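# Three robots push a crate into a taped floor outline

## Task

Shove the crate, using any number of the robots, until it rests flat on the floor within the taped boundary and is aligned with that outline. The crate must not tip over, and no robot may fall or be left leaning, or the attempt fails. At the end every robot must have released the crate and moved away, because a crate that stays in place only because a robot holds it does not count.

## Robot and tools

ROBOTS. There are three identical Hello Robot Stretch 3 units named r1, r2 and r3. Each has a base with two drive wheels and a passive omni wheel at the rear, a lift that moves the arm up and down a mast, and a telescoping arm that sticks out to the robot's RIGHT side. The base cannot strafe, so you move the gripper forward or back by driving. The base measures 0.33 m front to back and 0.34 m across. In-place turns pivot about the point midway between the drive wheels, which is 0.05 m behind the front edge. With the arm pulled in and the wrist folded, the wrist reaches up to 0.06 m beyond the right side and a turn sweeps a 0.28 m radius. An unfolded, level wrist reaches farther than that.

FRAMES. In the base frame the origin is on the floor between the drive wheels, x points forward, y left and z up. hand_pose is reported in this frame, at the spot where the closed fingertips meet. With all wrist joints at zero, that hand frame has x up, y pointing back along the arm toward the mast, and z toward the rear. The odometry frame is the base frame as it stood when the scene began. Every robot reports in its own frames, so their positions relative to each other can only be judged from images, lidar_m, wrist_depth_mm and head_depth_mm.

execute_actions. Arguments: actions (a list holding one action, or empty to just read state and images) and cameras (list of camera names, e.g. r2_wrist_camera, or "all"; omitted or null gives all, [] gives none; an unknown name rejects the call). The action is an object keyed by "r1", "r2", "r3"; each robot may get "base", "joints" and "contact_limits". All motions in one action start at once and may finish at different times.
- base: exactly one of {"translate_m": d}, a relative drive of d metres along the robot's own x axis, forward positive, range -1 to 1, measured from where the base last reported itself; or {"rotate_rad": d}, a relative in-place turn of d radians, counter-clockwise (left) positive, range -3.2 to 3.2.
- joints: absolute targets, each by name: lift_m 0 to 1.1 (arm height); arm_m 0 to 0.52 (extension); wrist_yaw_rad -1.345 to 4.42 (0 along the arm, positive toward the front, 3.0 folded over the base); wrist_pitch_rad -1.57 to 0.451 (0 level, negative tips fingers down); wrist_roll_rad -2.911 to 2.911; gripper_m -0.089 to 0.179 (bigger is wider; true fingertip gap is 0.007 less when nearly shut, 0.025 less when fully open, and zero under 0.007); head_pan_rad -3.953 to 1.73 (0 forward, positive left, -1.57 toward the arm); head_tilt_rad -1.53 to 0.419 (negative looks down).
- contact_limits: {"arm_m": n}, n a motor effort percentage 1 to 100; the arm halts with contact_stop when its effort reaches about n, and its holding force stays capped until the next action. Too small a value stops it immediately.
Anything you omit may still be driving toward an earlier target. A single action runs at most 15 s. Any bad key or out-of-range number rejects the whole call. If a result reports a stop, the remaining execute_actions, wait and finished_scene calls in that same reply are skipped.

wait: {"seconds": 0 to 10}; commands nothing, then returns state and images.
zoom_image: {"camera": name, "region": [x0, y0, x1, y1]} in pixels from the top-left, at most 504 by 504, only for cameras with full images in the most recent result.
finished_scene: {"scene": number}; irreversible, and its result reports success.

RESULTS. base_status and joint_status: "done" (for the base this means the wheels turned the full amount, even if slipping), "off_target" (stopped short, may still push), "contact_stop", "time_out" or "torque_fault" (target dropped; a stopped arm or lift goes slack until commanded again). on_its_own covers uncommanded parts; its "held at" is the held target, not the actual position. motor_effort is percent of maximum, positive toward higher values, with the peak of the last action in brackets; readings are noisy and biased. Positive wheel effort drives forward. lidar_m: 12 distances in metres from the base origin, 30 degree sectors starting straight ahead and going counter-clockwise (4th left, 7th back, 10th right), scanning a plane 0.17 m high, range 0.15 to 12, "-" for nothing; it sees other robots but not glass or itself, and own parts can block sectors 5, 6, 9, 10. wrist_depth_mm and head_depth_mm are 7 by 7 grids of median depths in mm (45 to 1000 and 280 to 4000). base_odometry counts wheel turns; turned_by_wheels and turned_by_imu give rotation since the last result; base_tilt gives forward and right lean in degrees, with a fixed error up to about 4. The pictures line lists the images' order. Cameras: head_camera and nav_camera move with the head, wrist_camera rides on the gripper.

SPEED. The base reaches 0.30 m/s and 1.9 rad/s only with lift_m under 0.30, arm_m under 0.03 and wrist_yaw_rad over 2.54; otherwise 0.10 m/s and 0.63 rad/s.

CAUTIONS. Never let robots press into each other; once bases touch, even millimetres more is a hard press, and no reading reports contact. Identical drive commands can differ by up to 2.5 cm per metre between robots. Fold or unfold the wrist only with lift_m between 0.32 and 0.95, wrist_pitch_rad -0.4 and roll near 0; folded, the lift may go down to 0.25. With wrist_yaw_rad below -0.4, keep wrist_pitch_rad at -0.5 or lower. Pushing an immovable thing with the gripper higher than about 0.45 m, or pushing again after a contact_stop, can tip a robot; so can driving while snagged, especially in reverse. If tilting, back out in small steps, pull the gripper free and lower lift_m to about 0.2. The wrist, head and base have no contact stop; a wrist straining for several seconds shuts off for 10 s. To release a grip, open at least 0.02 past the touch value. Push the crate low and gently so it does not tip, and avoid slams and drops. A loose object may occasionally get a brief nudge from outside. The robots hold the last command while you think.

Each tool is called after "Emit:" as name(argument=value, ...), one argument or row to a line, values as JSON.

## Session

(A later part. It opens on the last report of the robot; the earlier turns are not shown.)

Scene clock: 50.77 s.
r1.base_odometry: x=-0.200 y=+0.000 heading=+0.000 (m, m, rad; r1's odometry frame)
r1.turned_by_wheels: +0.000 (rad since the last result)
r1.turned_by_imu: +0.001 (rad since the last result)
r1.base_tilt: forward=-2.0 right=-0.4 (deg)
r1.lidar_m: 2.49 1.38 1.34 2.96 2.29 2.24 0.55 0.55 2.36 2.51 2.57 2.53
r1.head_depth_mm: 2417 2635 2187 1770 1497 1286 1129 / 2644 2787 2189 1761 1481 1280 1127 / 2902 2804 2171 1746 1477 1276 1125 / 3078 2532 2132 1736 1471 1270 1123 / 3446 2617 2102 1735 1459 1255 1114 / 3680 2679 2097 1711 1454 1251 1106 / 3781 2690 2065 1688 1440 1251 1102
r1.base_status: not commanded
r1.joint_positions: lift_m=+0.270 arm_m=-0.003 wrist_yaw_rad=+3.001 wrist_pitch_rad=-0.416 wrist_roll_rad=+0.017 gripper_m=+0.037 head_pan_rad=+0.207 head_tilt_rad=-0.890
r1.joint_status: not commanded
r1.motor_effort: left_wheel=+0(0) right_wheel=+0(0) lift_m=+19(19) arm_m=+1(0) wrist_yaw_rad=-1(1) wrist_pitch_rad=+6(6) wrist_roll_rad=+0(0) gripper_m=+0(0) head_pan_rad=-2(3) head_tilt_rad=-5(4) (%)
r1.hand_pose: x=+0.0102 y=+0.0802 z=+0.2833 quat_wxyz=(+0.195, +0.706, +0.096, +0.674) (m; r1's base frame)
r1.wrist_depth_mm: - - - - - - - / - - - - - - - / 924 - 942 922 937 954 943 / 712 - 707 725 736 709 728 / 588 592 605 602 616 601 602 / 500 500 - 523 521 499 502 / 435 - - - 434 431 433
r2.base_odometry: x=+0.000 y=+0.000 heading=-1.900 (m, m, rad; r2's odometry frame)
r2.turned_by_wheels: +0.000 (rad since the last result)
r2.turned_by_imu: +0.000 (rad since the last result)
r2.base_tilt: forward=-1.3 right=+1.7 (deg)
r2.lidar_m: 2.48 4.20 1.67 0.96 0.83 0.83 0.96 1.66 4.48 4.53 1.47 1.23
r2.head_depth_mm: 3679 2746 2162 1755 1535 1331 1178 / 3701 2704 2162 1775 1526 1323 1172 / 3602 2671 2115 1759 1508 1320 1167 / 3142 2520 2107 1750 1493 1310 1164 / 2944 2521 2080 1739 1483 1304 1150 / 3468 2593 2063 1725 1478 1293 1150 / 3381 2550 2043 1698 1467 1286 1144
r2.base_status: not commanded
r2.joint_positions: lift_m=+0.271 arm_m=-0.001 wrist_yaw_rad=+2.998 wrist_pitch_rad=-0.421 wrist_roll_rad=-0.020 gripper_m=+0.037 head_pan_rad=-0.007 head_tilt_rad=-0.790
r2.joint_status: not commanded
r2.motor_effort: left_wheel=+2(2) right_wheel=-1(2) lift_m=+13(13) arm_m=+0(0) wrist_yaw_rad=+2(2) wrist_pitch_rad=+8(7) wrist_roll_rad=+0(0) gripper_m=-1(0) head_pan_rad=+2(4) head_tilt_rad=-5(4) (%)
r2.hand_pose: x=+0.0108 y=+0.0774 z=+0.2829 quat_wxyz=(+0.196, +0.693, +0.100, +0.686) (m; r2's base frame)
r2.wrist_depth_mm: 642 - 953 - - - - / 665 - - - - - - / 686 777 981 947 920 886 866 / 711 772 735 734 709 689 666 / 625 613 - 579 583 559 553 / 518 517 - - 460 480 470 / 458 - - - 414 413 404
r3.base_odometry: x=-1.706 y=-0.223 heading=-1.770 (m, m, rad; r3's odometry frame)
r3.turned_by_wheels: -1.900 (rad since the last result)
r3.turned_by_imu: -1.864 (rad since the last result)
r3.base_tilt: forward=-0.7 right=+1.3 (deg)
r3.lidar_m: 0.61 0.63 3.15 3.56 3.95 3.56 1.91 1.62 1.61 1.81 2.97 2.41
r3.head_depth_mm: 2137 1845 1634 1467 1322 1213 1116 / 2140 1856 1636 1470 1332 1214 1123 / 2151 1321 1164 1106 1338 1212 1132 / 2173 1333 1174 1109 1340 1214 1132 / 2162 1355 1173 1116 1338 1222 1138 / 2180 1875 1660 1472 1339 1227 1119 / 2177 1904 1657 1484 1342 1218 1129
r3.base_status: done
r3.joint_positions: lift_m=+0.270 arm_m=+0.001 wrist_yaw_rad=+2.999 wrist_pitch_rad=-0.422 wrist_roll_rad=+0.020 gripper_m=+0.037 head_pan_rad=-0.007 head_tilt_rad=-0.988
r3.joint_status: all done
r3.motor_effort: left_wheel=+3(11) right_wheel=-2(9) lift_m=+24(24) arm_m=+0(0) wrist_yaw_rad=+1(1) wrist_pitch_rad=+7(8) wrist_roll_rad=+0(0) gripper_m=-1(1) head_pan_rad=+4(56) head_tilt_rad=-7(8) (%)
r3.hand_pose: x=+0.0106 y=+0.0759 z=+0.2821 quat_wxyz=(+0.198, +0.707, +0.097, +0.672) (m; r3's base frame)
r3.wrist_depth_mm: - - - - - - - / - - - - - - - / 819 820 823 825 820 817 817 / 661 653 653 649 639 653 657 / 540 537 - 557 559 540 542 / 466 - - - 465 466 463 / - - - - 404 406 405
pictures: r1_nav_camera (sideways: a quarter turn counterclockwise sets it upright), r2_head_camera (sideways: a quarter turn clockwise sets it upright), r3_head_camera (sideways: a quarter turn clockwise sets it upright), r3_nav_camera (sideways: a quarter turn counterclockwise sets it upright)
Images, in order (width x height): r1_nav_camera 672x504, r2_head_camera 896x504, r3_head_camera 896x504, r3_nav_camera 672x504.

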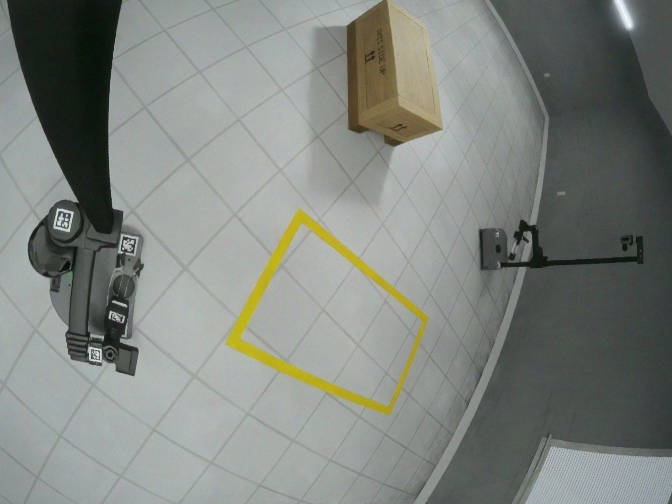

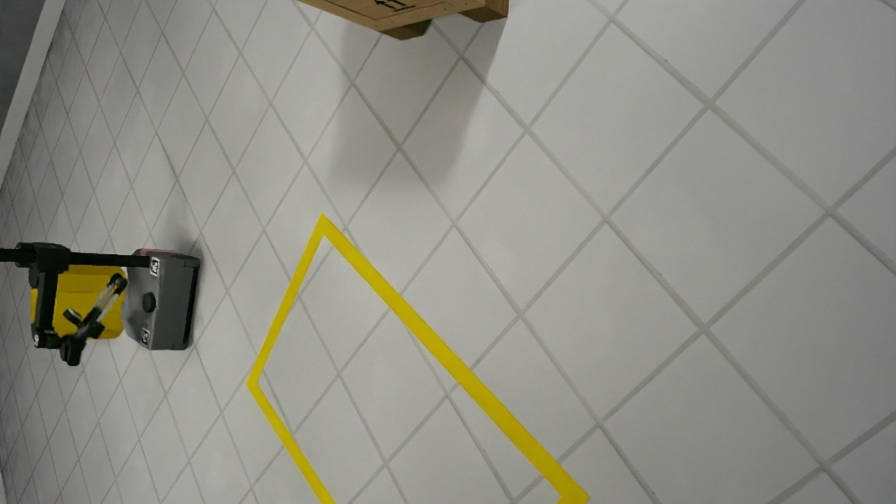

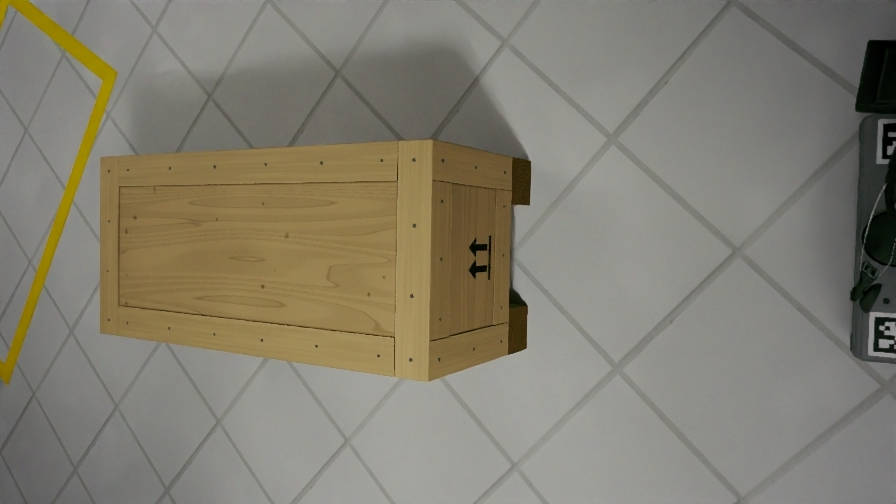

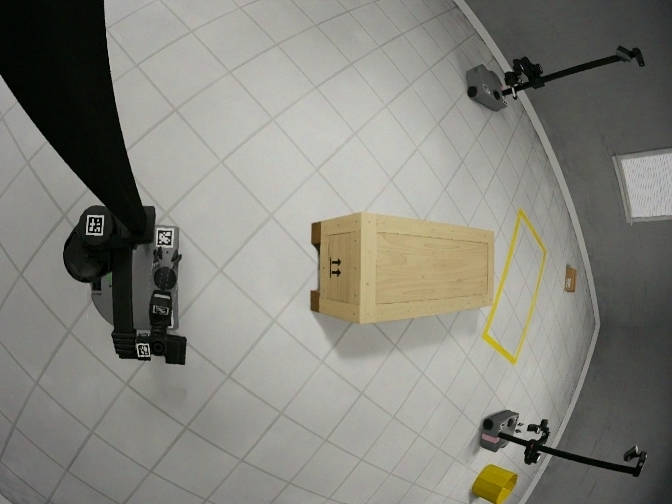

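Emit:
execute_actions(
  actions=[
    {"r3":{"base":{"translate_m":0.545}},"r2":{"base":{"translate_m":0.35}}},
  ],
  cameras=[],
)

Emit:
execute_actions(
  actions=[
    {"r3":{"base":{"translate_m":0.7},"joints":{"head_tilt_rad":-0.8}}},
  ],
  cameras=["r3_head_camera","r3_nav_camera","r2_head_camera","r1_head_camera"],
)

Scene clock: 59.57 s.
r1.base_odometry: x=-0.200 y=+0.000 heading=+0.000 (m, m, rad; r1's odometry frame)
r1.turned_by_wheels: +0.000 (rad since the last result)
r1.turned_by_imu: +0.002 (rad since the last result)
r1.base_tilt: forward=-1.9 right=-0.5 (deg)
r1.lidar_m: 2.14 1.37 1.34 2.96 2.29 2.24 0.55 0.55 2.36 2.51 2.58 2.52
r1.head_depth_mm: 2431 2640 2214 1780 1492 1292 1131 / 2631 2758 2185 1756 1484 1283 1128 / 2855 2830 2161 1760 1468 1275 1113 / 3025 2470 2147 1746 1458 1268 1120 / 3377 2364 2111 1726 1457 1255 1106 / 3641 2742 2099 1720 1449 1262 1102 / 3746 2724 2089 1699 1437 1251 1106
r1.base_status: not commanded
r1.joint_positions: lift_m=+0.270 arm_m=-0.003 wrist_yaw_rad=+3.001 wrist_pitch_rad=-0.416 wrist_roll_rad=+0.017 gripper_m=+0.037 head_pan_rad=+0.207 head_tilt_rad=-0.890
r1.joint_status: not commanded
r1.motor_effort: left_wheel=+0(1) right_wheel=+0(0) lift_m=+18(19) arm_m=+0(1) wrist_yaw_rad=-2(1) wrist_pitch_rad=+6(6) wrist_roll_rad=+0(0) gripper_m=+0(1) head_pan_rad=-2(2) head_tilt_rad=-4(4) (%)
r1.hand_pose: x=+0.0102 y=+0.0802 z=+0.2833 quat_wxyz=(+0.195, +0.706, +0.096, +0.674) (m; r1's base frame)
r1.wrist_depth_mm: - - - - - - - / - - - - - - - / 928 - 917 918 936 958 924 / 733 - 705 694 732 710 732 / 582 586 614 585 610 597 588 / 502 499 - 520 515 495 497 / 439 - - - 436 437 438
r2.base_odometry: x=-0.113 y=-0.331 heading=-1.900 (m, m, rad; r2's odometry frame)
r2.turned_by_wheels: +0.000 (rad since the last result)
r2.turned_by_imu: -0.001 (rad since the last result)
r2.base_tilt: forward=-1.2 right=+1.7 (deg)
r2.lidar_m: 2.12 3.95 2.16 1.24 1.08 1.07 1.25 2.15 4.70 4.19 1.00 0.95
r2.head_depth_mm: 3536 2746 2172 1786 1523 1334 1177 / 3675 2726 2150 1779 1514 1325 1170 / 3598 2696 2129 1770 1505 1315 1167 / 3224 2477 2101 1744 1494 1306 1158 / 2754 2309 2085 1726 1486 1294 1153 / 3428 2567 2060 1733 1479 1292 1146 / 3415 2542 2044 1703 1463 1287 1145
r2.base_status: done
r2.joint_positions: lift_m=+0.271 arm_m=-0.001 wrist_yaw_rad=+2.999 wrist_pitch_rad=-0.420 wrist_roll_rad=-0.020 gripper_m=+0.037 head_pan_rad=-0.007 head_tilt_rad=-0.791
r2.joint_status: not commanded
r2.motor_effort: left_wheel=+2(14) right_wheel=-2(4) lift_m=+13(13) arm_m=+0(0) wrist_yaw_rad=+1(2) wrist_pitch_rad=+7(8) wrist_roll_rad=+0(0) gripper_m=+0(0) head_pan_rad=+3(3) head_tilt_rad=-4(4) (%)
r2.hand_pose: x=+0.0107 y=+0.0774 z=+0.2829 quat_wxyz=(+0.196, +0.693, +0.100, +0.686) (m; r2's base frame)
r2.wrist_depth_mm: 821 - - - - - - / 852 - - - - - - / 873 962 976 938 903 901 854 / 787 768 740 721 703 688 679 / 628 611 - 589 587 564 548 / 520 515 - - 459 476 468 / 453 - - - 416 411 406
r3.base_odometry: x=-1.813 y=-0.757 heading=-1.770 (m, m, rad; r3's odometry frame)
r3.turned_by_wheels: +0.000 (rad since the last result)
r3.turned_by_imu: +0.002 (rad since the last result)
r3.base_tilt: forward=-0.7 right=+1.2 (deg)
r3.lidar_m: - - 0.15 0.23 4.33 4.33 2.34 1.98 1.97 2.22 3.63 -
r3.head_depth_mm: 2128 1852 1645 1463 1331 1204 1116 / 2134 1847 1635 1474 1313 1200 1107 / 2155 1864 1164 1050 948 861 815 / 2138 1875 1171 1045 950 868 815 / 2165 1875 1170 1049 950 868 816 / 2159 1890 1658 1438 978 870 824 / 2188 1879 1667 1486 1351 1228 1123
r3.base_status: done
r3.joint_positions: lift_m=+0.270 arm_m=+0.001 wrist_yaw_rad=+2.999 wrist_pitch_rad=-0.422 wrist_roll_rad=+0.020 gripper_m=+0.037 head_pan_rad=-0.007 head_tilt_rad=-0.988
r3.joint_status: not commanded
r3.motor_effort: left_wheel=+2(9) right_wheel=-1(6) lift_m=+24(23) arm_m=+0(0) wrist_yaw_rad=+1(0) wrist_pitch_rad=+8(8) wrist_roll_rad=+0(0) gripper_m=+0(0) head_pan_rad=+4(4) head_tilt_rad=-7(9) (%)
r3.hand_pose: x=+0.0106 y=+0.0759 z=+0.2821 quat_wxyz=(+0.198, +0.707, +0.097, +0.672) (m; r3's base frame)
r3.wrist_depth_mm: - - - - 187 145 151 / - - - - 175 107 93 / 818 833 816 816 179 101 74 / 660 646 654 659 188 103 72 / 539 546 - 543 159 104 72 / 462 - - - 176 106 73 / - - - - 206 104 74
pictures: none
No camera images: the call's "cameras" was empty. Leave "cameras" out to get every camera's image.

Scene clock: 64.17 s.
r1.base_odometry: x=-0.200 y=+0.000 heading=+0.000 (m, m, rad; r1's odometry frame)
r1.turned_by_wheels: +0.000 (rad since the last result)
r1.turned_by_imu: +0.001 (rad since the last result)
r1.base_tilt: forward=-2.0 right=-0.5 (deg)
r1.lidar_m: 2.14 1.38 1.34 2.97 2.28 2.24 0.55 0.55 2.37 2.52 2.57 2.53
r1.head_depth_mm: 2453 2638 2185 1778 1491 1280 1128 / 2651 2750 2166 1750 1489 1276 1129 / 2906 2793 2140 1747 1472 1266 1118 / 3098 2466 2139 1748 1474 1273 1118 / 3393 2367 2107 1716 1457 1258 1110 / 3686 2716 2102 1707 1451 1250 1111 / 3890 2672 2071 1696 1445 1253 1093
r1.base_status: not commanded
r1.joint_positions: lift_m=+0.270 arm_m=-0.003 wrist_yaw_rad=+3.001 wrist_pitch_rad=-0.416 wrist_roll_rad=+0.017 gripper_m=+0.037 head_pan_rad=+0.207 head_tilt_rad=-0.890
r1.joint_status: not commanded
r1.motor_effort: left_wheel=+0(1) right_wheel=+0(0) lift_m=+19(18) arm_m=+1(1) wrist_yaw_rad=-1(2) wrist_pitch_rad=+6(6) wrist_roll_rad=+0(0) gripper_m=+0(0) head_pan_rad=-2(2) head_tilt_rad=-4(4) (%)
r1.hand_pose: x=+0.0102 y=+0.0802 z=+0.2833 quat_wxyz=(+0.195, +0.706, +0.096, +0.674) (m; r1's base frame)
r1.wrist_depth_mm: - - - - - - - / - - - - - - - / 918 - 946 902 912 942 913 / 727 - 712 698 705 734 724 / 580 584 608 589 607 590 599 / 500 497 - 511 526 500 497 / 444 - - - 438 433 443
r2.base_odometry: x=-0.113 y=-0.331 heading=-1.900 (m, m, rad; r2's odometry frame)
r2.turned_by_wheels: +0.000 (rad since the last result)
r2.turned_by_imu: -0.001 (rad since the last result)
r2.base_tilt: forward=-1.2 right=+1.8 (deg)
r2.lidar_m: 2.12 3.95 2.16 1.25 1.07 1.08 1.24 2.15 4.73 4.22 1.00 0.95
r2.head_depth_mm: 3581 2740 2161 1784 1525 1331 1175 / 3707 2698 2151 1771 1519 1327 1168 / 3608 2645 2135 1779 1513 1315 1166 / 3250 2471 2111 1749 1503 1310 1164 / 2749 2309 2085 1738 1495 1298 1159 / 3419 2579 2074 1714 1477 1296 1146 / 3390 2540 2025 1714 1466 1281 1142
r2.base_status: not commanded
r2.joint_positions: lift_m=+0.271 arm_m=-0.001 wrist_yaw_rad=+2.999 wrist_pitch_rad=-0.420 wrist_roll_rad=-0.020 gripper_m=+0.037 head_pan_rad=-0.007 head_tilt_rad=-0.791
r2.joint_status: not commanded
r2.motor_effort: left_wheel=+2(2) right_wheel=-1(2) lift_m=+13(13) arm_m=+0(0) wrist_yaw_rad=+1(1) wrist_pitch_rad=+8(8) wrist_roll_rad=+0(0) gripper_m=+1(0) head_pan_rad=+3(3) head_tilt_rad=-4(4) (%)
r2.hand_pose: x=+0.0107 y=+0.0774 z=+0.2829 quat_wxyz=(+0.196, +0.693, +0.100, +0.686) (m; r2's base frame)
r2.wrist_depth_mm: 822 - - - - - - / 847 - - - - - - / 889 968 955 941 907 893 846 / 789 773 749 733 704 685 671 / 628 611 - 592 592 560 553 / 522 517 - - 456 476 467 / 457 - - - 417 409 405
r3.base_odometry: x=-1.951 y=-1.443 heading=-1.770 (m, m, rad; r3's odometry frame)
r3.turned_by_wheels: +0.000 (rad since the last result)
r3.turned_by_imu: +0.008 (rad since the last result)
r3.base_tilt: forward=-0.7 right=+1.2 (deg)
r3.lidar_m: - - 0.15 0.20 4.32 4.30 2.34 1.99 1.99 2.25 3.70 -
r3.head_depth_mm: 3227 2454 2013 1682 1463 1292 1146 / 3184 2454 2016 1684 1435 1261 1114 / 3005 2481 2011 1209 1050 922 822 / 3264 2491 2014 1214 1053 922 827 / 3102 2496 2021 1221 1049 923 825 / 2992 2509 2027 1697 1451 942 824 / 2761 2488 2023 1702 1465 1293 1155
r3.base_status: translate_m off_target (by the wheels' count: +0.6997 of +0.7000)
r3.joint_positions: lift_m=+0.270 arm_m=+0.001 wrist_yaw_rad=+3.004 wrist_pitch_rad=-0.421 wrist_roll_rad=+0.020 gripper_m=+0.037 head_pan_rad=-0.005 head_tilt_rad=-0.798
r3.joint_status: all done
r3.on_its_own: left_wheel is at rest, and its effort (+41) is outside its rest range (-18 to +18); right_wheel is at rest, and its effort (+46) is outside its rest range (-18 to +18)
r3.motor_effort: left_wheel=+41(82) right_wheel=+46(86) lift_m=+30(31) arm_m=+0(0) wrist_yaw_rad=-2(3) wrist_pitch_rad=+7(8) wrist_roll_rad=+0(0) gripper_m=+0(1) head_pan_rad=+3(4) head_tilt_rad=-2(22) (%)
r3.hand_pose: x=+0.0095 y=+0.0762 z=+0.2821 quat_wxyz=(+0.196, +0.706, +0.098, +0.673) (m; r3's base frame)
r3.wrist_depth_mm: - - - - 169 145 152 / - - - - 153 99 93 / 819 831 827 829 156 87 69 / 663 648 653 650 165 88 61 / 540 542 - 541 150 89 62 / 467 - - - 146 90 62 / - - - - 179 89 63
pictures: r1_head_camera (sideways: a quarter turn clockwise sets it upright), r2_head_camera (sideways: a quarter turn clockwise sets it upright), r3_head_camera (sideways: a quarter turn clockwise sets it upright), r3_nav_camera (sideways: a quarter turn counterclockwise sets it upright)
Images, in order (width x height): r1_head_camera 896x504, r2_head_camera 896x504, r3_head_camera 896x504, r3_nav_camera 672x504.

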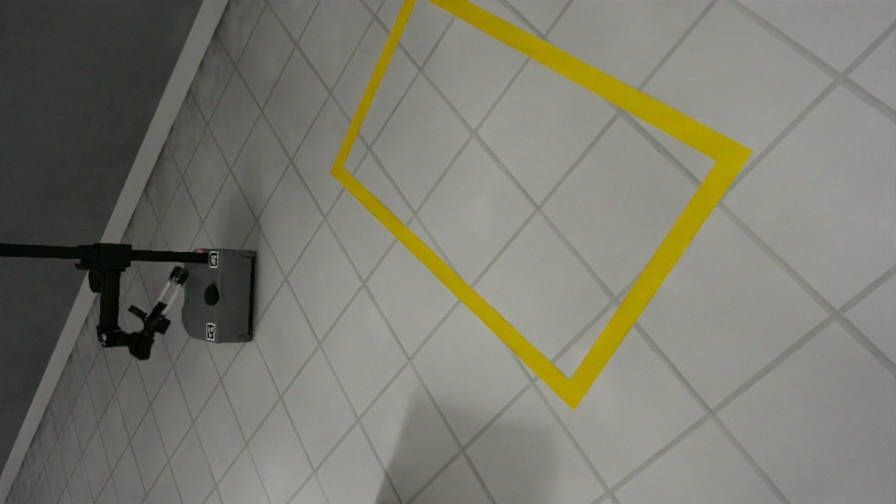

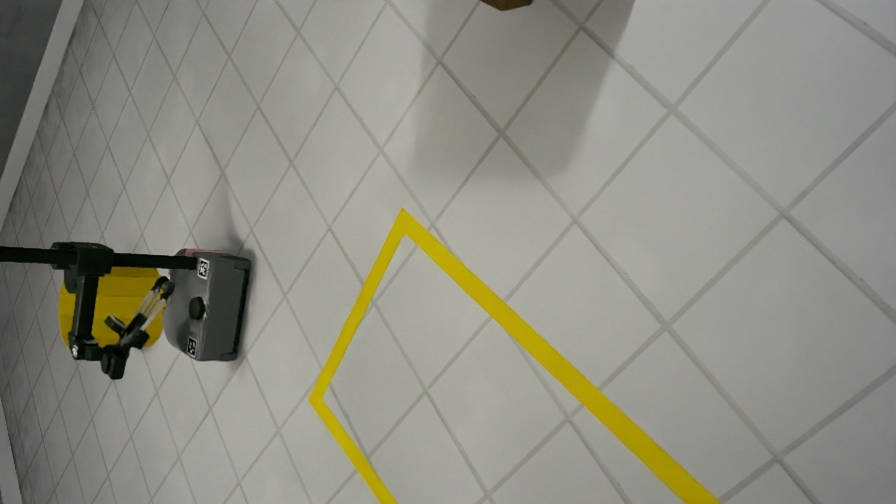

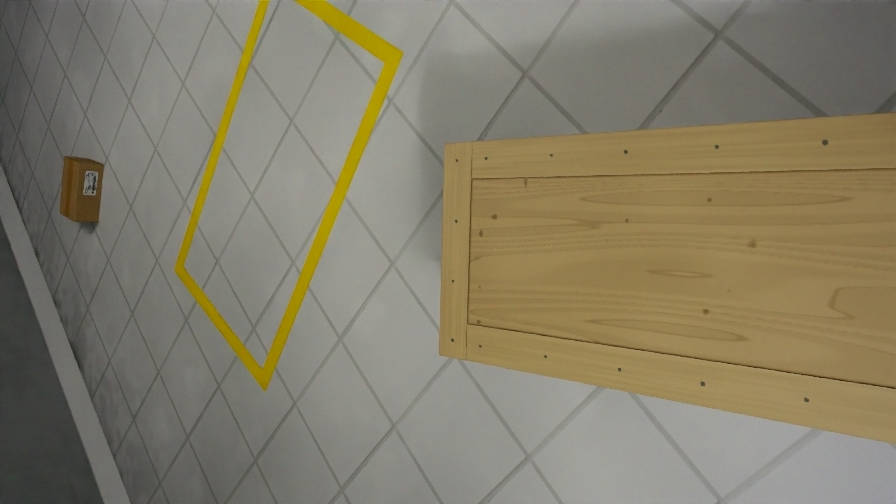

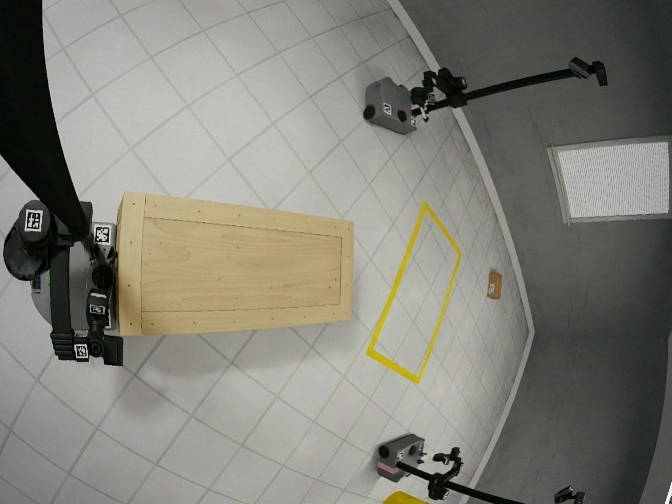

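Emit:
execute_actions(
  actions=[
    {"r3":{"base":{"translate_m":-0.3}},"r1":{"base":{"rotate_rad":0.89},"joints":{"head_pan_rad":0,"head_tilt_rad":-1.0}},"r2":{"base":{"rotate_rad":-1.78},"joints":{"head_pan_rad":1.2}}},
  ],
  cameras=[],
)

Emit:
execute_actions(
  actions=[
    {"r3":{"base":{"rotate_rad":-1.92},"joints":{"head_tilt_rad":-1.1}},"r1":{"base":{"translate_m":0.5}},"r2":{"base":{"translate_m":0.5}}},
  ],
  cameras=[],
)

Emit:
execute_actions(
  actions=[
    {"r3":{"base":{"translate_m":-0.53}},"r1":{"base":{"translate_m":0.5}},"r2":{"base":{"translate_m":0.5}}},
  ],
  cameras=[],
)

Emit:
execute_actions(
  actions=[
    {"r3":{"base":{"rotate_rad":0.67}},"r1":{"base":{"rotate_rad":-0.37},"joints":{"head_tilt_rad":-1.15}}},
  ],
  cameras=["r3_head_camera","r2_nav_camera","r1_head_camera"],
)

Scene clock: 101.53 s.
r1.base_odometry: x=-0.200 y=+0.000 heading=+0.890 (m, m, rad; r1's odometry frame)
r1.turned_by_wheels: +0.890 (rad since the last result)
r1.turned_by_imu: +0.894 (rad since the last result)
r1.base_tilt: forward=-2.0 right=-0.3 (deg)
r1.lidar_m: 1.34 2.28 2.38 2.24 0.58 0.55 2.37 2.41 2.69 2.52 2.58 2.00
r1.head_depth_mm: 3015 2364 1941 1632 1421 1251 1107 / 3010 2346 1914 1620 1402 1237 1105 / 2979 1691 1853 1612 1393 1230 1105 / 2959 1650 1757 1599 1397 1229 1095 / 2885 1747 1840 1591 1374 1219 1093 / 2899 1941 1851 1580 1374 1210 1095 / 2225 2147 1845 1569 1365 1202 1085
r1.base_status: done
r1.joint_positions: lift_m=+0.270 arm_m=-0.003 wrist_yaw_rad=+3.001 wrist_pitch_rad=-0.416 wrist_roll_rad=+0.017 gripper_m=+0.037 head_pan_rad=+0.007 head_tilt_rad=-0.988
r1.joint_status: all done
r1.motor_effort: left_wheel=-1(6) right_wheel=+3(9) lift_m=+19(19) arm_m=+0(1) wrist_yaw_rad=-1(1) wrist_pitch_rad=+6(6) wrist_roll_rad=+0(0) gripper_m=+1(1) head_pan_rad=-2(17) head_tilt_rad=-6(15) (%)
r1.hand_pose: x=+0.0102 y=+0.0802 z=+0.2833 quat_wxyz=(+0.195, +0.706, +0.096, +0.674) (m; r1's base frame)
r1.wrist_depth_mm: - - - - - - - / - - - - - - - / 932 - 935 915 932 938 934 / 720 - 719 725 715 724 713 / 576 589 598 596 612 586 594 / 496 502 - 518 512 495 499 / 443 - - - 432 431 439
r2.base_odometry: x=-0.113 y=-0.331 heading=+2.603 (m, m, rad; r2's odometry frame)
r2.turned_by_wheels: -1.780 (rad since the last result)
r2.turned_by_imu: -1.800 (rad since the last result)
r2.base_tilt: forward=-1.3 right=+1.8 (deg)
r2.lidar_m: 4.87 1.25 0.95 2.13 2.13 3.38 1.44 1.10 1.08 1.14 1.63 4.74
r2.head_depth_mm: 3236 2740 1539 1664 1523 1336 1176 / 3299 2717 1530 1531 1516 1324 1169 / 3272 2650 1506 1383 1498 1315 1170 / 3336 2623 1506 1530 1495 1313 1159 / 3318 2623 2076 1741 1484 1296 1153 / 3374 2571 2069 1720 1484 1292 1146 / 3385 2537 2050 1706 1463 1276 1139
r2.base_status: done
r2.joint_positions: lift_m=+0.271 arm_m=-0.001 wrist_yaw_rad=+2.999 wrist_pitch_rad=-0.420 wrist_roll_rad=-0.020 gripper_m=+0.037 head_pan_rad=+1.193 head_tilt_rad=-0.791
r2.joint_status: all done
r2.motor_effort: left_wheel=+2(15) right_wheel=-2(6) lift_m=+13(13) arm_m=+0(0) wrist_yaw_rad=+1(1) wrist_pitch_rad=+8(7) wrist_roll_rad=+0(0) gripper_m=+0(0) head_pan_rad=+3(42) head_tilt_rad=-4(4) (%)
r2.hand_pose: x=+0.0107 y=+0.0774 z=+0.2829 quat_wxyz=(+0.196, +0.693, +0.100, +0.686) (m; r2's base frame)
r2.wrist_depth_mm: - - - - - 875 959 / - - - - - 952 - / - - 983 962 903 889 871 / 797 764 749 733 709 690 666 / 627 608 - 585 591 563 550 / 521 514 - - 461 477 468 / 453 - - - 416 410 405
r3.base_odometry: x=-1.892 y=-1.149 heading=-1.770 (m, m, rad; r3's odometry frame)
r3.turned_by_wheels: +0.000 (rad since the last result)
r3.turned_by_imu: -0.001 (rad since the last result)
r3.base_tilt: forward=-0.7 right=+1.3 (deg)
r3.lidar_m: 0.35 0.36 2.98 3.39 4.13 3.86 2.11 1.79 1.78 2.01 2.68 0.36
r3.head_depth_mm: 3218 2452 2002 1694 1458 1292 1147 / 3231 2471 2011 1689 1468 1269 1149 / 3095 2470 2022 1216 1047 920 1107 / 3202 2444 2013 1211 1048 920 1116 / 3244 2476 2025 1218 1047 935 1123 / 3100 2478 2012 1698 1445 955 1135 / 2983 2490 2027 1712 1470 1292 1155
r3.base_status: done
r3.joint_positions: lift_m=+0.270 arm_m=+0.001 wrist_yaw_rad=+3.001 wrist_pitch_rad=-0.421 wrist_roll_rad=+0.020 gripper_m=+0.037 head_pan_rad=-0.005 head_tilt_rad=-0.798
r3.joint_status: not commanded
r3.motor_effort: left_wheel=+0(29) right_wheel=+1(33) lift_m=+30(30) arm_m=+0(0) wrist_yaw_rad=-1(3) wrist_pitch_rad=+7(7) wrist_roll_rad=+0(0) gripper_m=-1(0) head_pan_rad=+3(3) head_tilt_rad=-1(1) (%)
r3.hand_pose: x=+0.0101 y=+0.0761 z=+0.2821 quat_wxyz=(+0.197, +0.707, +0.097, +0.673) (m; r3's base frame)
r3.wrist_depth_mm: - - - - - - - / - - - - - - - / 832 818 823 823 819 833 819 / 653 650 652 647 655 660 630 / 539 540 - 560 563 537 390 / 464 - - - 464 461 396 / - - - - 406 405 399
pictures: none
No camera images: the call's "cameras" was empty. Leave "cameras" out to get every camera's image.

Scene clock: 105.00 s.
r1.base_odometry: x=+0.115 y=+0.388 heading=+0.890 (m, m, rad; r1's odometry frame)
r1.turned_by_wheels: +0.000 (rad since the last result)
r1.turned_by_imu: +0.002 (rad since the last result)
r1.base_tilt: forward=-1.9 right=-0.4 (deg)
r1.lidar_m: 0.84 1.30 2.42 2.28 2.33 0.99 1.07 2.91 2.65 2.48 2.52 1.05
r1.head_depth_mm: 3063 2334 1929 1640 1416 1250 1111 / 3029 2347 1870 1613 1406 1235 1109 / 2990 2315 1372 1518 1395 1230 1104 / 2883 2296 1333 1445 1390 1230 1099 / 2888 1604 1386 1559 1375 1228 1093 / 2875 1590 1607 1581 1370 1209 1090 / 1733 1829 1803 1569 1369 1208 1084
r1.base_status: done
r1.joint_positions: lift_m=+0.270 arm_m=-0.003 wrist_yaw_rad=+3.001 wrist_pitch_rad=-0.416 wrist_roll_rad=+0.017 gripper_m=+0.037 head_pan_rad=+0.007 head_tilt_rad=-0.989
r1.joint_status: not commanded
r1.motor_effort: left_wheel=-1(5) right_wheel=+3(8) lift_m=+19(19) arm_m=+0(0) wrist_yaw_rad=-2(2) wrist_pitch_rad=+6(6) wrist_roll_rad=+0(0) gripper_m=-1(0) head_pan_rad=-2(2) head_tilt_rad=-5(5) (%)
r1.hand_pose: x=+0.0102 y=+0.0802 z=+0.2833 quat_wxyz=(+0.195, +0.706, +0.096, +0.674) (m; r1's base frame)
r1.wrist_depth_mm: - - - - - - - / - - - - - - - / 921 - 909 941 921 956 942 / 713 - 695 717 719 717 711 / 595 582 610 600 622 593 585 / 501 502 - 525 515 500 491 / 447 - - - 431 437 433
r2.base_odometry: x=-0.542 y=-0.075 heading=+2.604 (m, m, rad; r2's odometry frame)
r2.turned_by_wheels: +0.000 (rad since the last result)
r2.turned_by_imu: -0.001 (rad since the last result)
r2.base_tilt: forward=-1.2 right=+1.8 (deg)
r2.lidar_m: 4.50 3.45 0.89 0.82 2.01 4.26 1.81 1.38 1.35 1.42 2.04 4.30
r2.head_depth_mm: 2904 2543 1790 1741 1531 1332 1175 / 3043 2720 1768 1695 1515 1321 1176 / 3140 2656 1521 1530 1512 1318 1171 / 3166 2636 1498 1393 1500 1306 1160 / 3180 2608 1485 1314 1451 1301 1149 / 3188 2578 2076 1255 1394 1290 1145 / 3203 2558 2042 1243 1403 1284 1142
r2.base_status: done
r2.joint_positions: lift_m=+0.271 arm_m=-0.001 wrist_yaw_rad=+2.999 wrist_pitch_rad=-0.420 wrist_roll_rad=-0.020 gripper_m=+0.037 head_pan_rad=+1.193 head_tilt_rad=-0.791
r2.joint_status: not commanded
r2.motor_effort: left_wheel=+2(15) right_wheel=-2(5) lift_m=+13(13) arm_m=+0(0) wrist_yaw_rad=+1(1) wrist_pitch_rad=+7(8) wrist_roll_rad=+0(0) gripper_m=+0(0) head_pan_rad=+2(3) head_tilt_rad=-4(4) (%)
r2.hand_pose: x=+0.0106 y=+0.0774 z=+0.2829 quat_wxyz=(+0.196, +0.693, +0.100, +0.686) (m; r2's base frame)
r2.wrist_depth_mm: - - - 811 878 957 - / - - - 886 958 - - / - - 969 924 911 886 847 / 788 770 734 728 705 685 667 / 621 619 - 586 588 562 550 / 525 512 - - 460 474 464 / 461 - - - 417 410 404
r3.base_odometry: x=-1.892 y=-1.149 heading=+2.594 (m, m, rad; r3's odometry frame)
r3.turned_by_wheels: -1.920 (rad since the last result)
r3.turned_by_imu: -1.884 (rad since the last result)
r3.base_tilt: forward=-0.7 right=+1.2 (deg)
r3.lidar_m: 1.80 2.27 2.63 0.35 0.35 0.39 3.02 3.78 4.12 2.90 1.91 1.78
r3.head_depth_mm: 1774 1667 1511 1384 1272 1190 1107 / 1819 1664 1513 1385 1288 1195 - / 1863 1676 1513 1386 1281 1200 - / 1851 1677 1517 1391 1287 1198 - / 1856 1661 1519 1398 1295 1206 - / 1866 1680 1534 1403 1293 1206 1131 / 1862 1679 1529 1411 1292 1207 1094
r3.base_status: done
r3.joint_positions: lift_m=+0.270 arm_m=+0.001 wrist_yaw_rad=+3.001 wrist_pitch_rad=-0.421 wrist_roll_rad=+0.020 gripper_m=+0.037 head_pan_rad=-0.005 head_tilt_rad=-1.087
r3.joint_status: all done
r3.motor_effort: left_wheel=+2(11) right_wheel=-1(8) lift_m=+30(30) arm_m=+0(0) wrist_yaw_rad=-1(1) wrist_pitch_rad=+7(7) wrist_roll_rad=+0(0) gripper_m=+0(0) head_pan_rad=+3(3) head_tilt_rad=-8(34) (%)
r3.hand_pose: x=+0.0101 y=+0.0761 z=+0.2821 quat_wxyz=(+0.197, +0.707, +0.097, +0.673) (m; r3's base frame)
r3.wrist_depth_mm: 288 - 351 - - - - / 311 327 384 962 - - - / 332 361 422 744 825 820 817 / 360 396 466 604 659 657 652 / 396 444 - 548 560 541 539 / 449 - - - 460 467 461 / - - - - 401 403 406
pictures: none
No camera images: the call's "cameras" was empty. Leave "cameras" out to get every camera's image.

Scene clock: 108.47 s.
r1.base_odometry: x=+0.430 y=+0.777 heading=+0.890 (m, m, rad; r1's odometry frame)
r1.turned_by_wheels: +0.000 (rad since the last result)
r1.turned_by_imu: +0.002 (rad since the last result)
r1.base_tilt: forward=-1.9 right=-0.4 (deg)
r1.lidar_m: 0.36 0.60 2.48 2.32 2.37 1.47 1.47 3.42 2.60 2.44 2.48 0.35
r1.head_depth_mm: 3043 2293 1775 1627 1414 1253 1118 / 3011 2352 1879 1616 1331 1245 1111 / 2992 2329 1910 1139 1004 1208 1109 / 2906 2101 1794 1132 999 1185 1100 / 2774 1605 1321 1119 1129 1221 1094 / 2960 2232 1314 1151 1342 1211 1086 / 2808 2240 1847 1348 1361 1211 1085
r1.base_status: done
r1.joint_positions: lift_m=+0.270 arm_m=-0.003 wrist_yaw_rad=+3.001 wrist_pitch_rad=-0.416 wrist_roll_rad=+0.017 gripper_m=+0.037 head_pan_rad=+0.007 head_tilt_rad=-0.989
r1.joint_status: not commanded
r1.motor_effort: left_wheel=-1(6) right_wheel=+3(12) lift_m=+19(19) arm_m=+0(1) wrist_yaw_rad=-1(2) wrist_pitch_rad=+6(6) wrist_roll_rad=+0(0) gripper_m=+0(0) head_pan_rad=-2(2) head_tilt_rad=-4(5) (%)
r1.hand_pose: x=+0.0102 y=+0.0802 z=+0.2833 quat_wxyz=(+0.195, +0.706, +0.096, +0.674) (m; r1's base frame)
r1.wrist_depth_mm: - - - - - - - / - - - - - - - / 915 - 939 922 949 941 935 / 720 - 710 733 706 741 709 / 574 580 609 588 618 596 590 / 489 493 - 518 512 497 491 / 438 - - - 431 435 440
r2.base_odometry: x=-0.972 y=+0.181 heading=+2.604 (m, m, rad; r2's odometry frame)
r2.turned_by_wheels: +0.000 (rad since the last result)
r2.turned_by_imu: -0.001 (rad since the last result)
r2.base_tilt: forward=-1.2 right=+1.9 (deg)
r2.lidar_m: 4.13 3.16 0.73 0.89 0.90 4.75 2.18 1.66 1.62 1.71 2.46 3.89
r2.head_depth_mm: 2741 2756 2153 1750 1530 1334 1180 / 2807 2694 2150 1657 1296 1283 1173 / 663 774 2007 1756 1242 1258 1162 / 2911 2653 2040 1063 1292 1284 1163 / 2981 2585 2085 1656 1488 1301 1153 / 3025 2588 2001 1314 1458 1295 1147 / 3037 2559 1466 1259 1399 1288 1145
r2.base_status: done
r2.joint_positions: lift_m=+0.271 arm_m=-0.001 wrist_yaw_rad=+2.999 wrist_pitch_rad=-0.420 wrist_roll_rad=-0.020 gripper_m=+0.037 head_pan_rad=+1.193 head_tilt_rad=-0.791
r2.joint_status: not commanded
r2.motor_effort: left_wheel=+2(14) right_wheel=-2(5) lift_m=+13(13) arm_m=+0(0) wrist_yaw_rad=+1(1) wrist_pitch_rad=+8(7) wrist_roll_rad=+0(0) gripper_m=+0(0) head_pan_rad=+3(3) head_tilt_rad=-4(4) (%)
r2.hand_pose: x=+0.0106 y=+0.0774 z=+0.2829 quat_wxyz=(+0.196, +0.693, +0.100, +0.686) (m; r2's base frame)
r2.wrist_depth_mm: 760 - 825 876 - - - / - - 894 960 - 756 - / - 872 943 944 822 617 759 / 784 768 747 728 709 638 662 / 624 613 - 584 591 563 546 / 520 516 - - 457 473 468 / 455 - - - 417 410 407
r3.base_odometry: x=-1.440 y=-1.425 heading=+2.594 (m, m, rad; r3's odometry frame)
r3.turned_by_wheels: +0.000 (rad since the last result)
r3.turned_by_imu: -0.002 (rad since the last result)
r3.base_tilt: forward=-0.7 right=+1.3 (deg)
r3.lidar_m: 2.30 0.41 0.32 0.48 2.69 0.78 2.52 3.18 3.90 3.69 2.44 2.26
r3.head_depth_mm: 1840 1673 1511 1388 1276 1183 1109 / 1852 1676 1512 1388 1280 1189 - / 1847 1671 1520 1397 1285 1197 - / 1856 1674 1522 1396 1281 1197 - / 1856 1681 1527 1402 1286 1200 - / 1884 1694 1522 1402 1285 1187 1134 / 1873 1679 1540 1034 922 1173 1125
r3.base_status: done
r3.joint_positions: lift_m=+0.270 arm_m=+0.001 wrist_yaw_rad=+3.001 wrist_pitch_rad=-0.421 wrist_roll_rad=+0.020 gripper_m=+0.037 head_pan_rad=-0.005 head_tilt_rad=-1.087
r3.joint_status: not commanded
r3.motor_effort: left_wheel=+3(6) right_wheel=-2(11) lift_m=+30(30) arm_m=-1(0) wrist_yaw_rad=-1(1) wrist_pitch_rad=+7(7) wrist_roll_rad=+0(0) gripper_m=+0(0) head_pan_rad=+3(3) head_tilt_rad=-8(9) (%)
r3.hand_pose: x=+0.0101 y=+0.0761 z=+0.2821 quat_wxyz=(+0.197, +0.707, +0.097, +0.673) (m; r3's base frame)
r3.wrist_depth_mm: - - - 645 400 301 328 / - - - 692 431 330 381 / 821 820 825 741 453 368 455 / 642 651 643 652 483 428 574 / 541 545 - 550 472 523 545 / 463 - - - 463 461 460 / - - - - 405 403 406
pictures: none
No camera images: the call's "cameras" was empty. Leave "cameras" out to get every camera's image.

Scene clock: 110.10 s.
r1.base_odometry: x=+0.430 y=+0.777 heading=+0.520 (m, m, rad; r1's odometry frame)
r1.turned_by_wheels: -0.370 (rad since the last result)
r1.turned_by_imu: -0.371 (rad since the last result)
r1.base_tilt: forward=-1.9 right=-0.5 (deg)
r1.lidar_m: 0.35 0.40 0.81 2.38 2.35 2.47 1.47 3.35 3.26 2.50 2.44 2.59
r1.head_depth_mm: 2229 1909 1661 1484 1342 1213 1113 / 2189 1879 1670 1467 1320 1199 1103 / 1768 1763 1640 1462 1325 1198 - / 2001 1764 1635 1061 1285 1196 - / 2123 1850 1143 1021 1231 1181 - / 2125 1846 1134 1019 1265 1181 1107 / 2110 1664 1131 1038 1283 1175 1085
r1.base_status: done
r1.joint_positions: lift_m=+0.270 arm_m=-0.003 wrist_yaw_rad=+3.001 wrist_pitch_rad=-0.416 wrist_roll_rad=+0.017 gripper_m=+0.037 head_pan_rad=+0.007 head_tilt_rad=-1.136
r1.joint_status: all done
r1.motor_effort: left_wheel=+2(6) right_wheel=-3(7) lift_m=+18(18) arm_m=+0(0) wrist_yaw_rad=-1(1) wrist_pitch_rad=+6(6) wrist_roll_rad=+0(0) gripper_m=-1(1) head_pan_rad=-2(2) head_tilt_rad=-6(19) (%)
r1.hand_pose: x=+0.0102 y=+0.0802 z=+0.2833 quat_wxyz=(+0.195, +0.706, +0.096, +0.674) (m; r1's base frame)
r1.wrist_depth_mm: - - - - - - 510 / - - - - - 880 507 / 905 - 896 914 919 810 489 / 724 - 716 734 724 699 469 / 579 590 616 585 607 598 459 / 501 499 - 507 514 494 447 / 438 - - - 433 431 425
r2.base_odometry: x=-0.972 y=+0.181 heading=+2.604 (m, m, rad; r2's odometry frame)
r2.turned_by_wheels: +0.000 (rad since the last result)
r2.turned_by_imu: +0.000 (rad since the last result)
r2.base_tilt: forward=-1.1 right=+1.8 (deg)
r2.lidar_m: 4.14 3.15 0.69 0.89 0.90 4.75 2.18 1.66 1.62 1.71 2.46 3.90
r2.head_depth_mm: 2674 2737 2156 1761 1472 1331 1175 / 621 690 1981 1124 1270 1295 1172 / 2868 2670 2075 996 1240 1286 1161 / 2932 2631 2092 1740 1456 1307 1162 / 3008 2583 2083 1657 1485 1298 1153 / 3026 2566 2024 1325 1444 1293 1148 / 3049 2562 1451 1262 1396 1287 1143
r2.base_status: not commanded
r2.joint_positions: lift_m=+0.271 arm_m=-0.001 wrist_yaw_rad=+2.999 wrist_pitch_rad=-0.420 wrist_roll_rad=-0.020 gripper_m=+0.037 head_pan_rad=+1.193 head_tilt_rad=-0.791
r2.joint_status: not commanded
r2.motor_effort: left_wheel=+2(2) right_wheel=-2(1) lift_m=+13(13) arm_m=+0(0) wrist_yaw_rad=+1(1) wrist_pitch_rad=+7(7) wrist_roll_rad=+0(0) gripper_m=+1(1) head_pan_rad=+3(3) head_tilt_rad=-4(4) (%)
r2.hand_pose: x=+0.0106 y=+0.0774 z=+0.2829 quat_wxyz=(+0.196, +0.693, +0.100, +0.686) (m; r2's base frame)
r2.wrist_depth_mm: 766 - 830 890 - - - / - - 908 978 - 697 - / - 877 938 960 826 636 626 / 791 772 738 723 710 658 648 / 629 619 - 578 592 565 545 / 520 514 - - 459 477 464 / 455 - - - 420 410 405
r3.base_odometry: x=-1.440 y=-1.425 heading=-3.020 (m, m, rad; r3's odometry frame)
r3.turned_by_wheels: +0.670 (rad since the last result)
r3.turned_by_imu: +0.658 (rad since the last result)
r3.base_tilt: forward=-0.7 right=+1.3 (deg)
r3.lidar_m: 0.32 0.32 0.62 2.57 0.78 2.61 3.63 3.90 3.15 2.31 2.27 2.36
r3.head_depth_mm: 1822 1664 1507 1383 1282 1194 1105 / 1844 1652 1515 1390 1280 1191 - / 1852 1661 1523 1374 1284 1195 - / 1855 1670 1080 1027 1263 1209 - / 1863 1675 1080 995 1190 1196 - / 1868 1685 1092 1000 1268 1204 1134 / 1880 1649 1090 1013 1285 1204 1130
r3.base_status: done
r3.joint_positions: lift_m=+0.270 arm_m=+0.001 wrist_yaw_rad=+3.001 wrist_pitch_rad=-0.421 wrist_roll_rad=+0.020 gripper_m=+0.037 head_pan_rad=-0.005 head_tilt_rad=-1.087
r3.joint_status: not commanded
r3.motor_effort: left_wheel=-1(7) right_wheel=+4(13) lift_m=+30(30) arm_m=+0(0) wrist_yaw_rad=-1(1) wrist_pitch_rad=+7(7) wrist_roll_rad=+0(0) gripper_m=-1(0) head_pan_rad=+3(3) head_tilt_rad=-8(8) (%)
r3.hand_pose: x=+0.0101 y=+0.0761 z=+0.2821 quat_wxyz=(+0.197, +0.707, +0.097, +0.673) (m; r3's base frame)
r3.wrist_depth_mm: - - - - - - 465 / - 730 - - - 828 443 / 830 785 816 829 827 739 432 / 650 651 655 655 649 628 410 / 542 547 - 553 561 543 395 / 465 - - - 464 466 382 / - - - - 403 405 373
pictures: r1_head_camera (sideways: a quarter turn clockwise sets it upright), r2_nav_camera (sideways: a quarter turn counterclockwise sets it upright), r3_head_camera (sideways: a quarter turn clockwise sets it upright)
Images, in order (width x height): r1_head_camera 896x504, r2_nav_camera 672x504, r3_head_camera 896x504.

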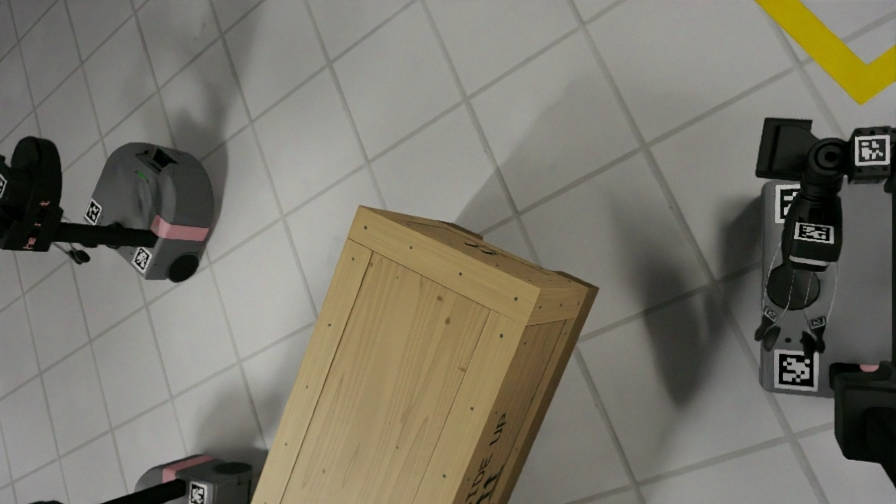

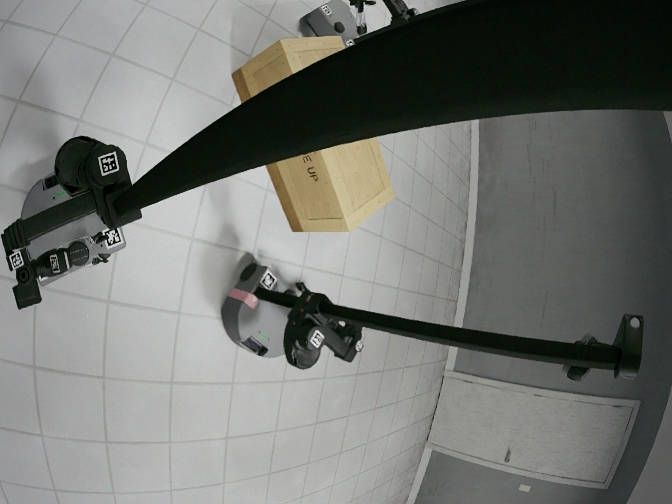

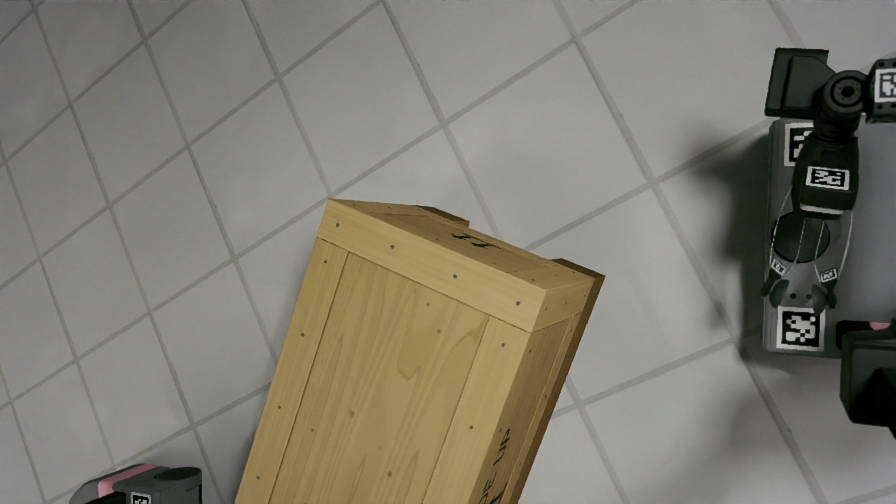

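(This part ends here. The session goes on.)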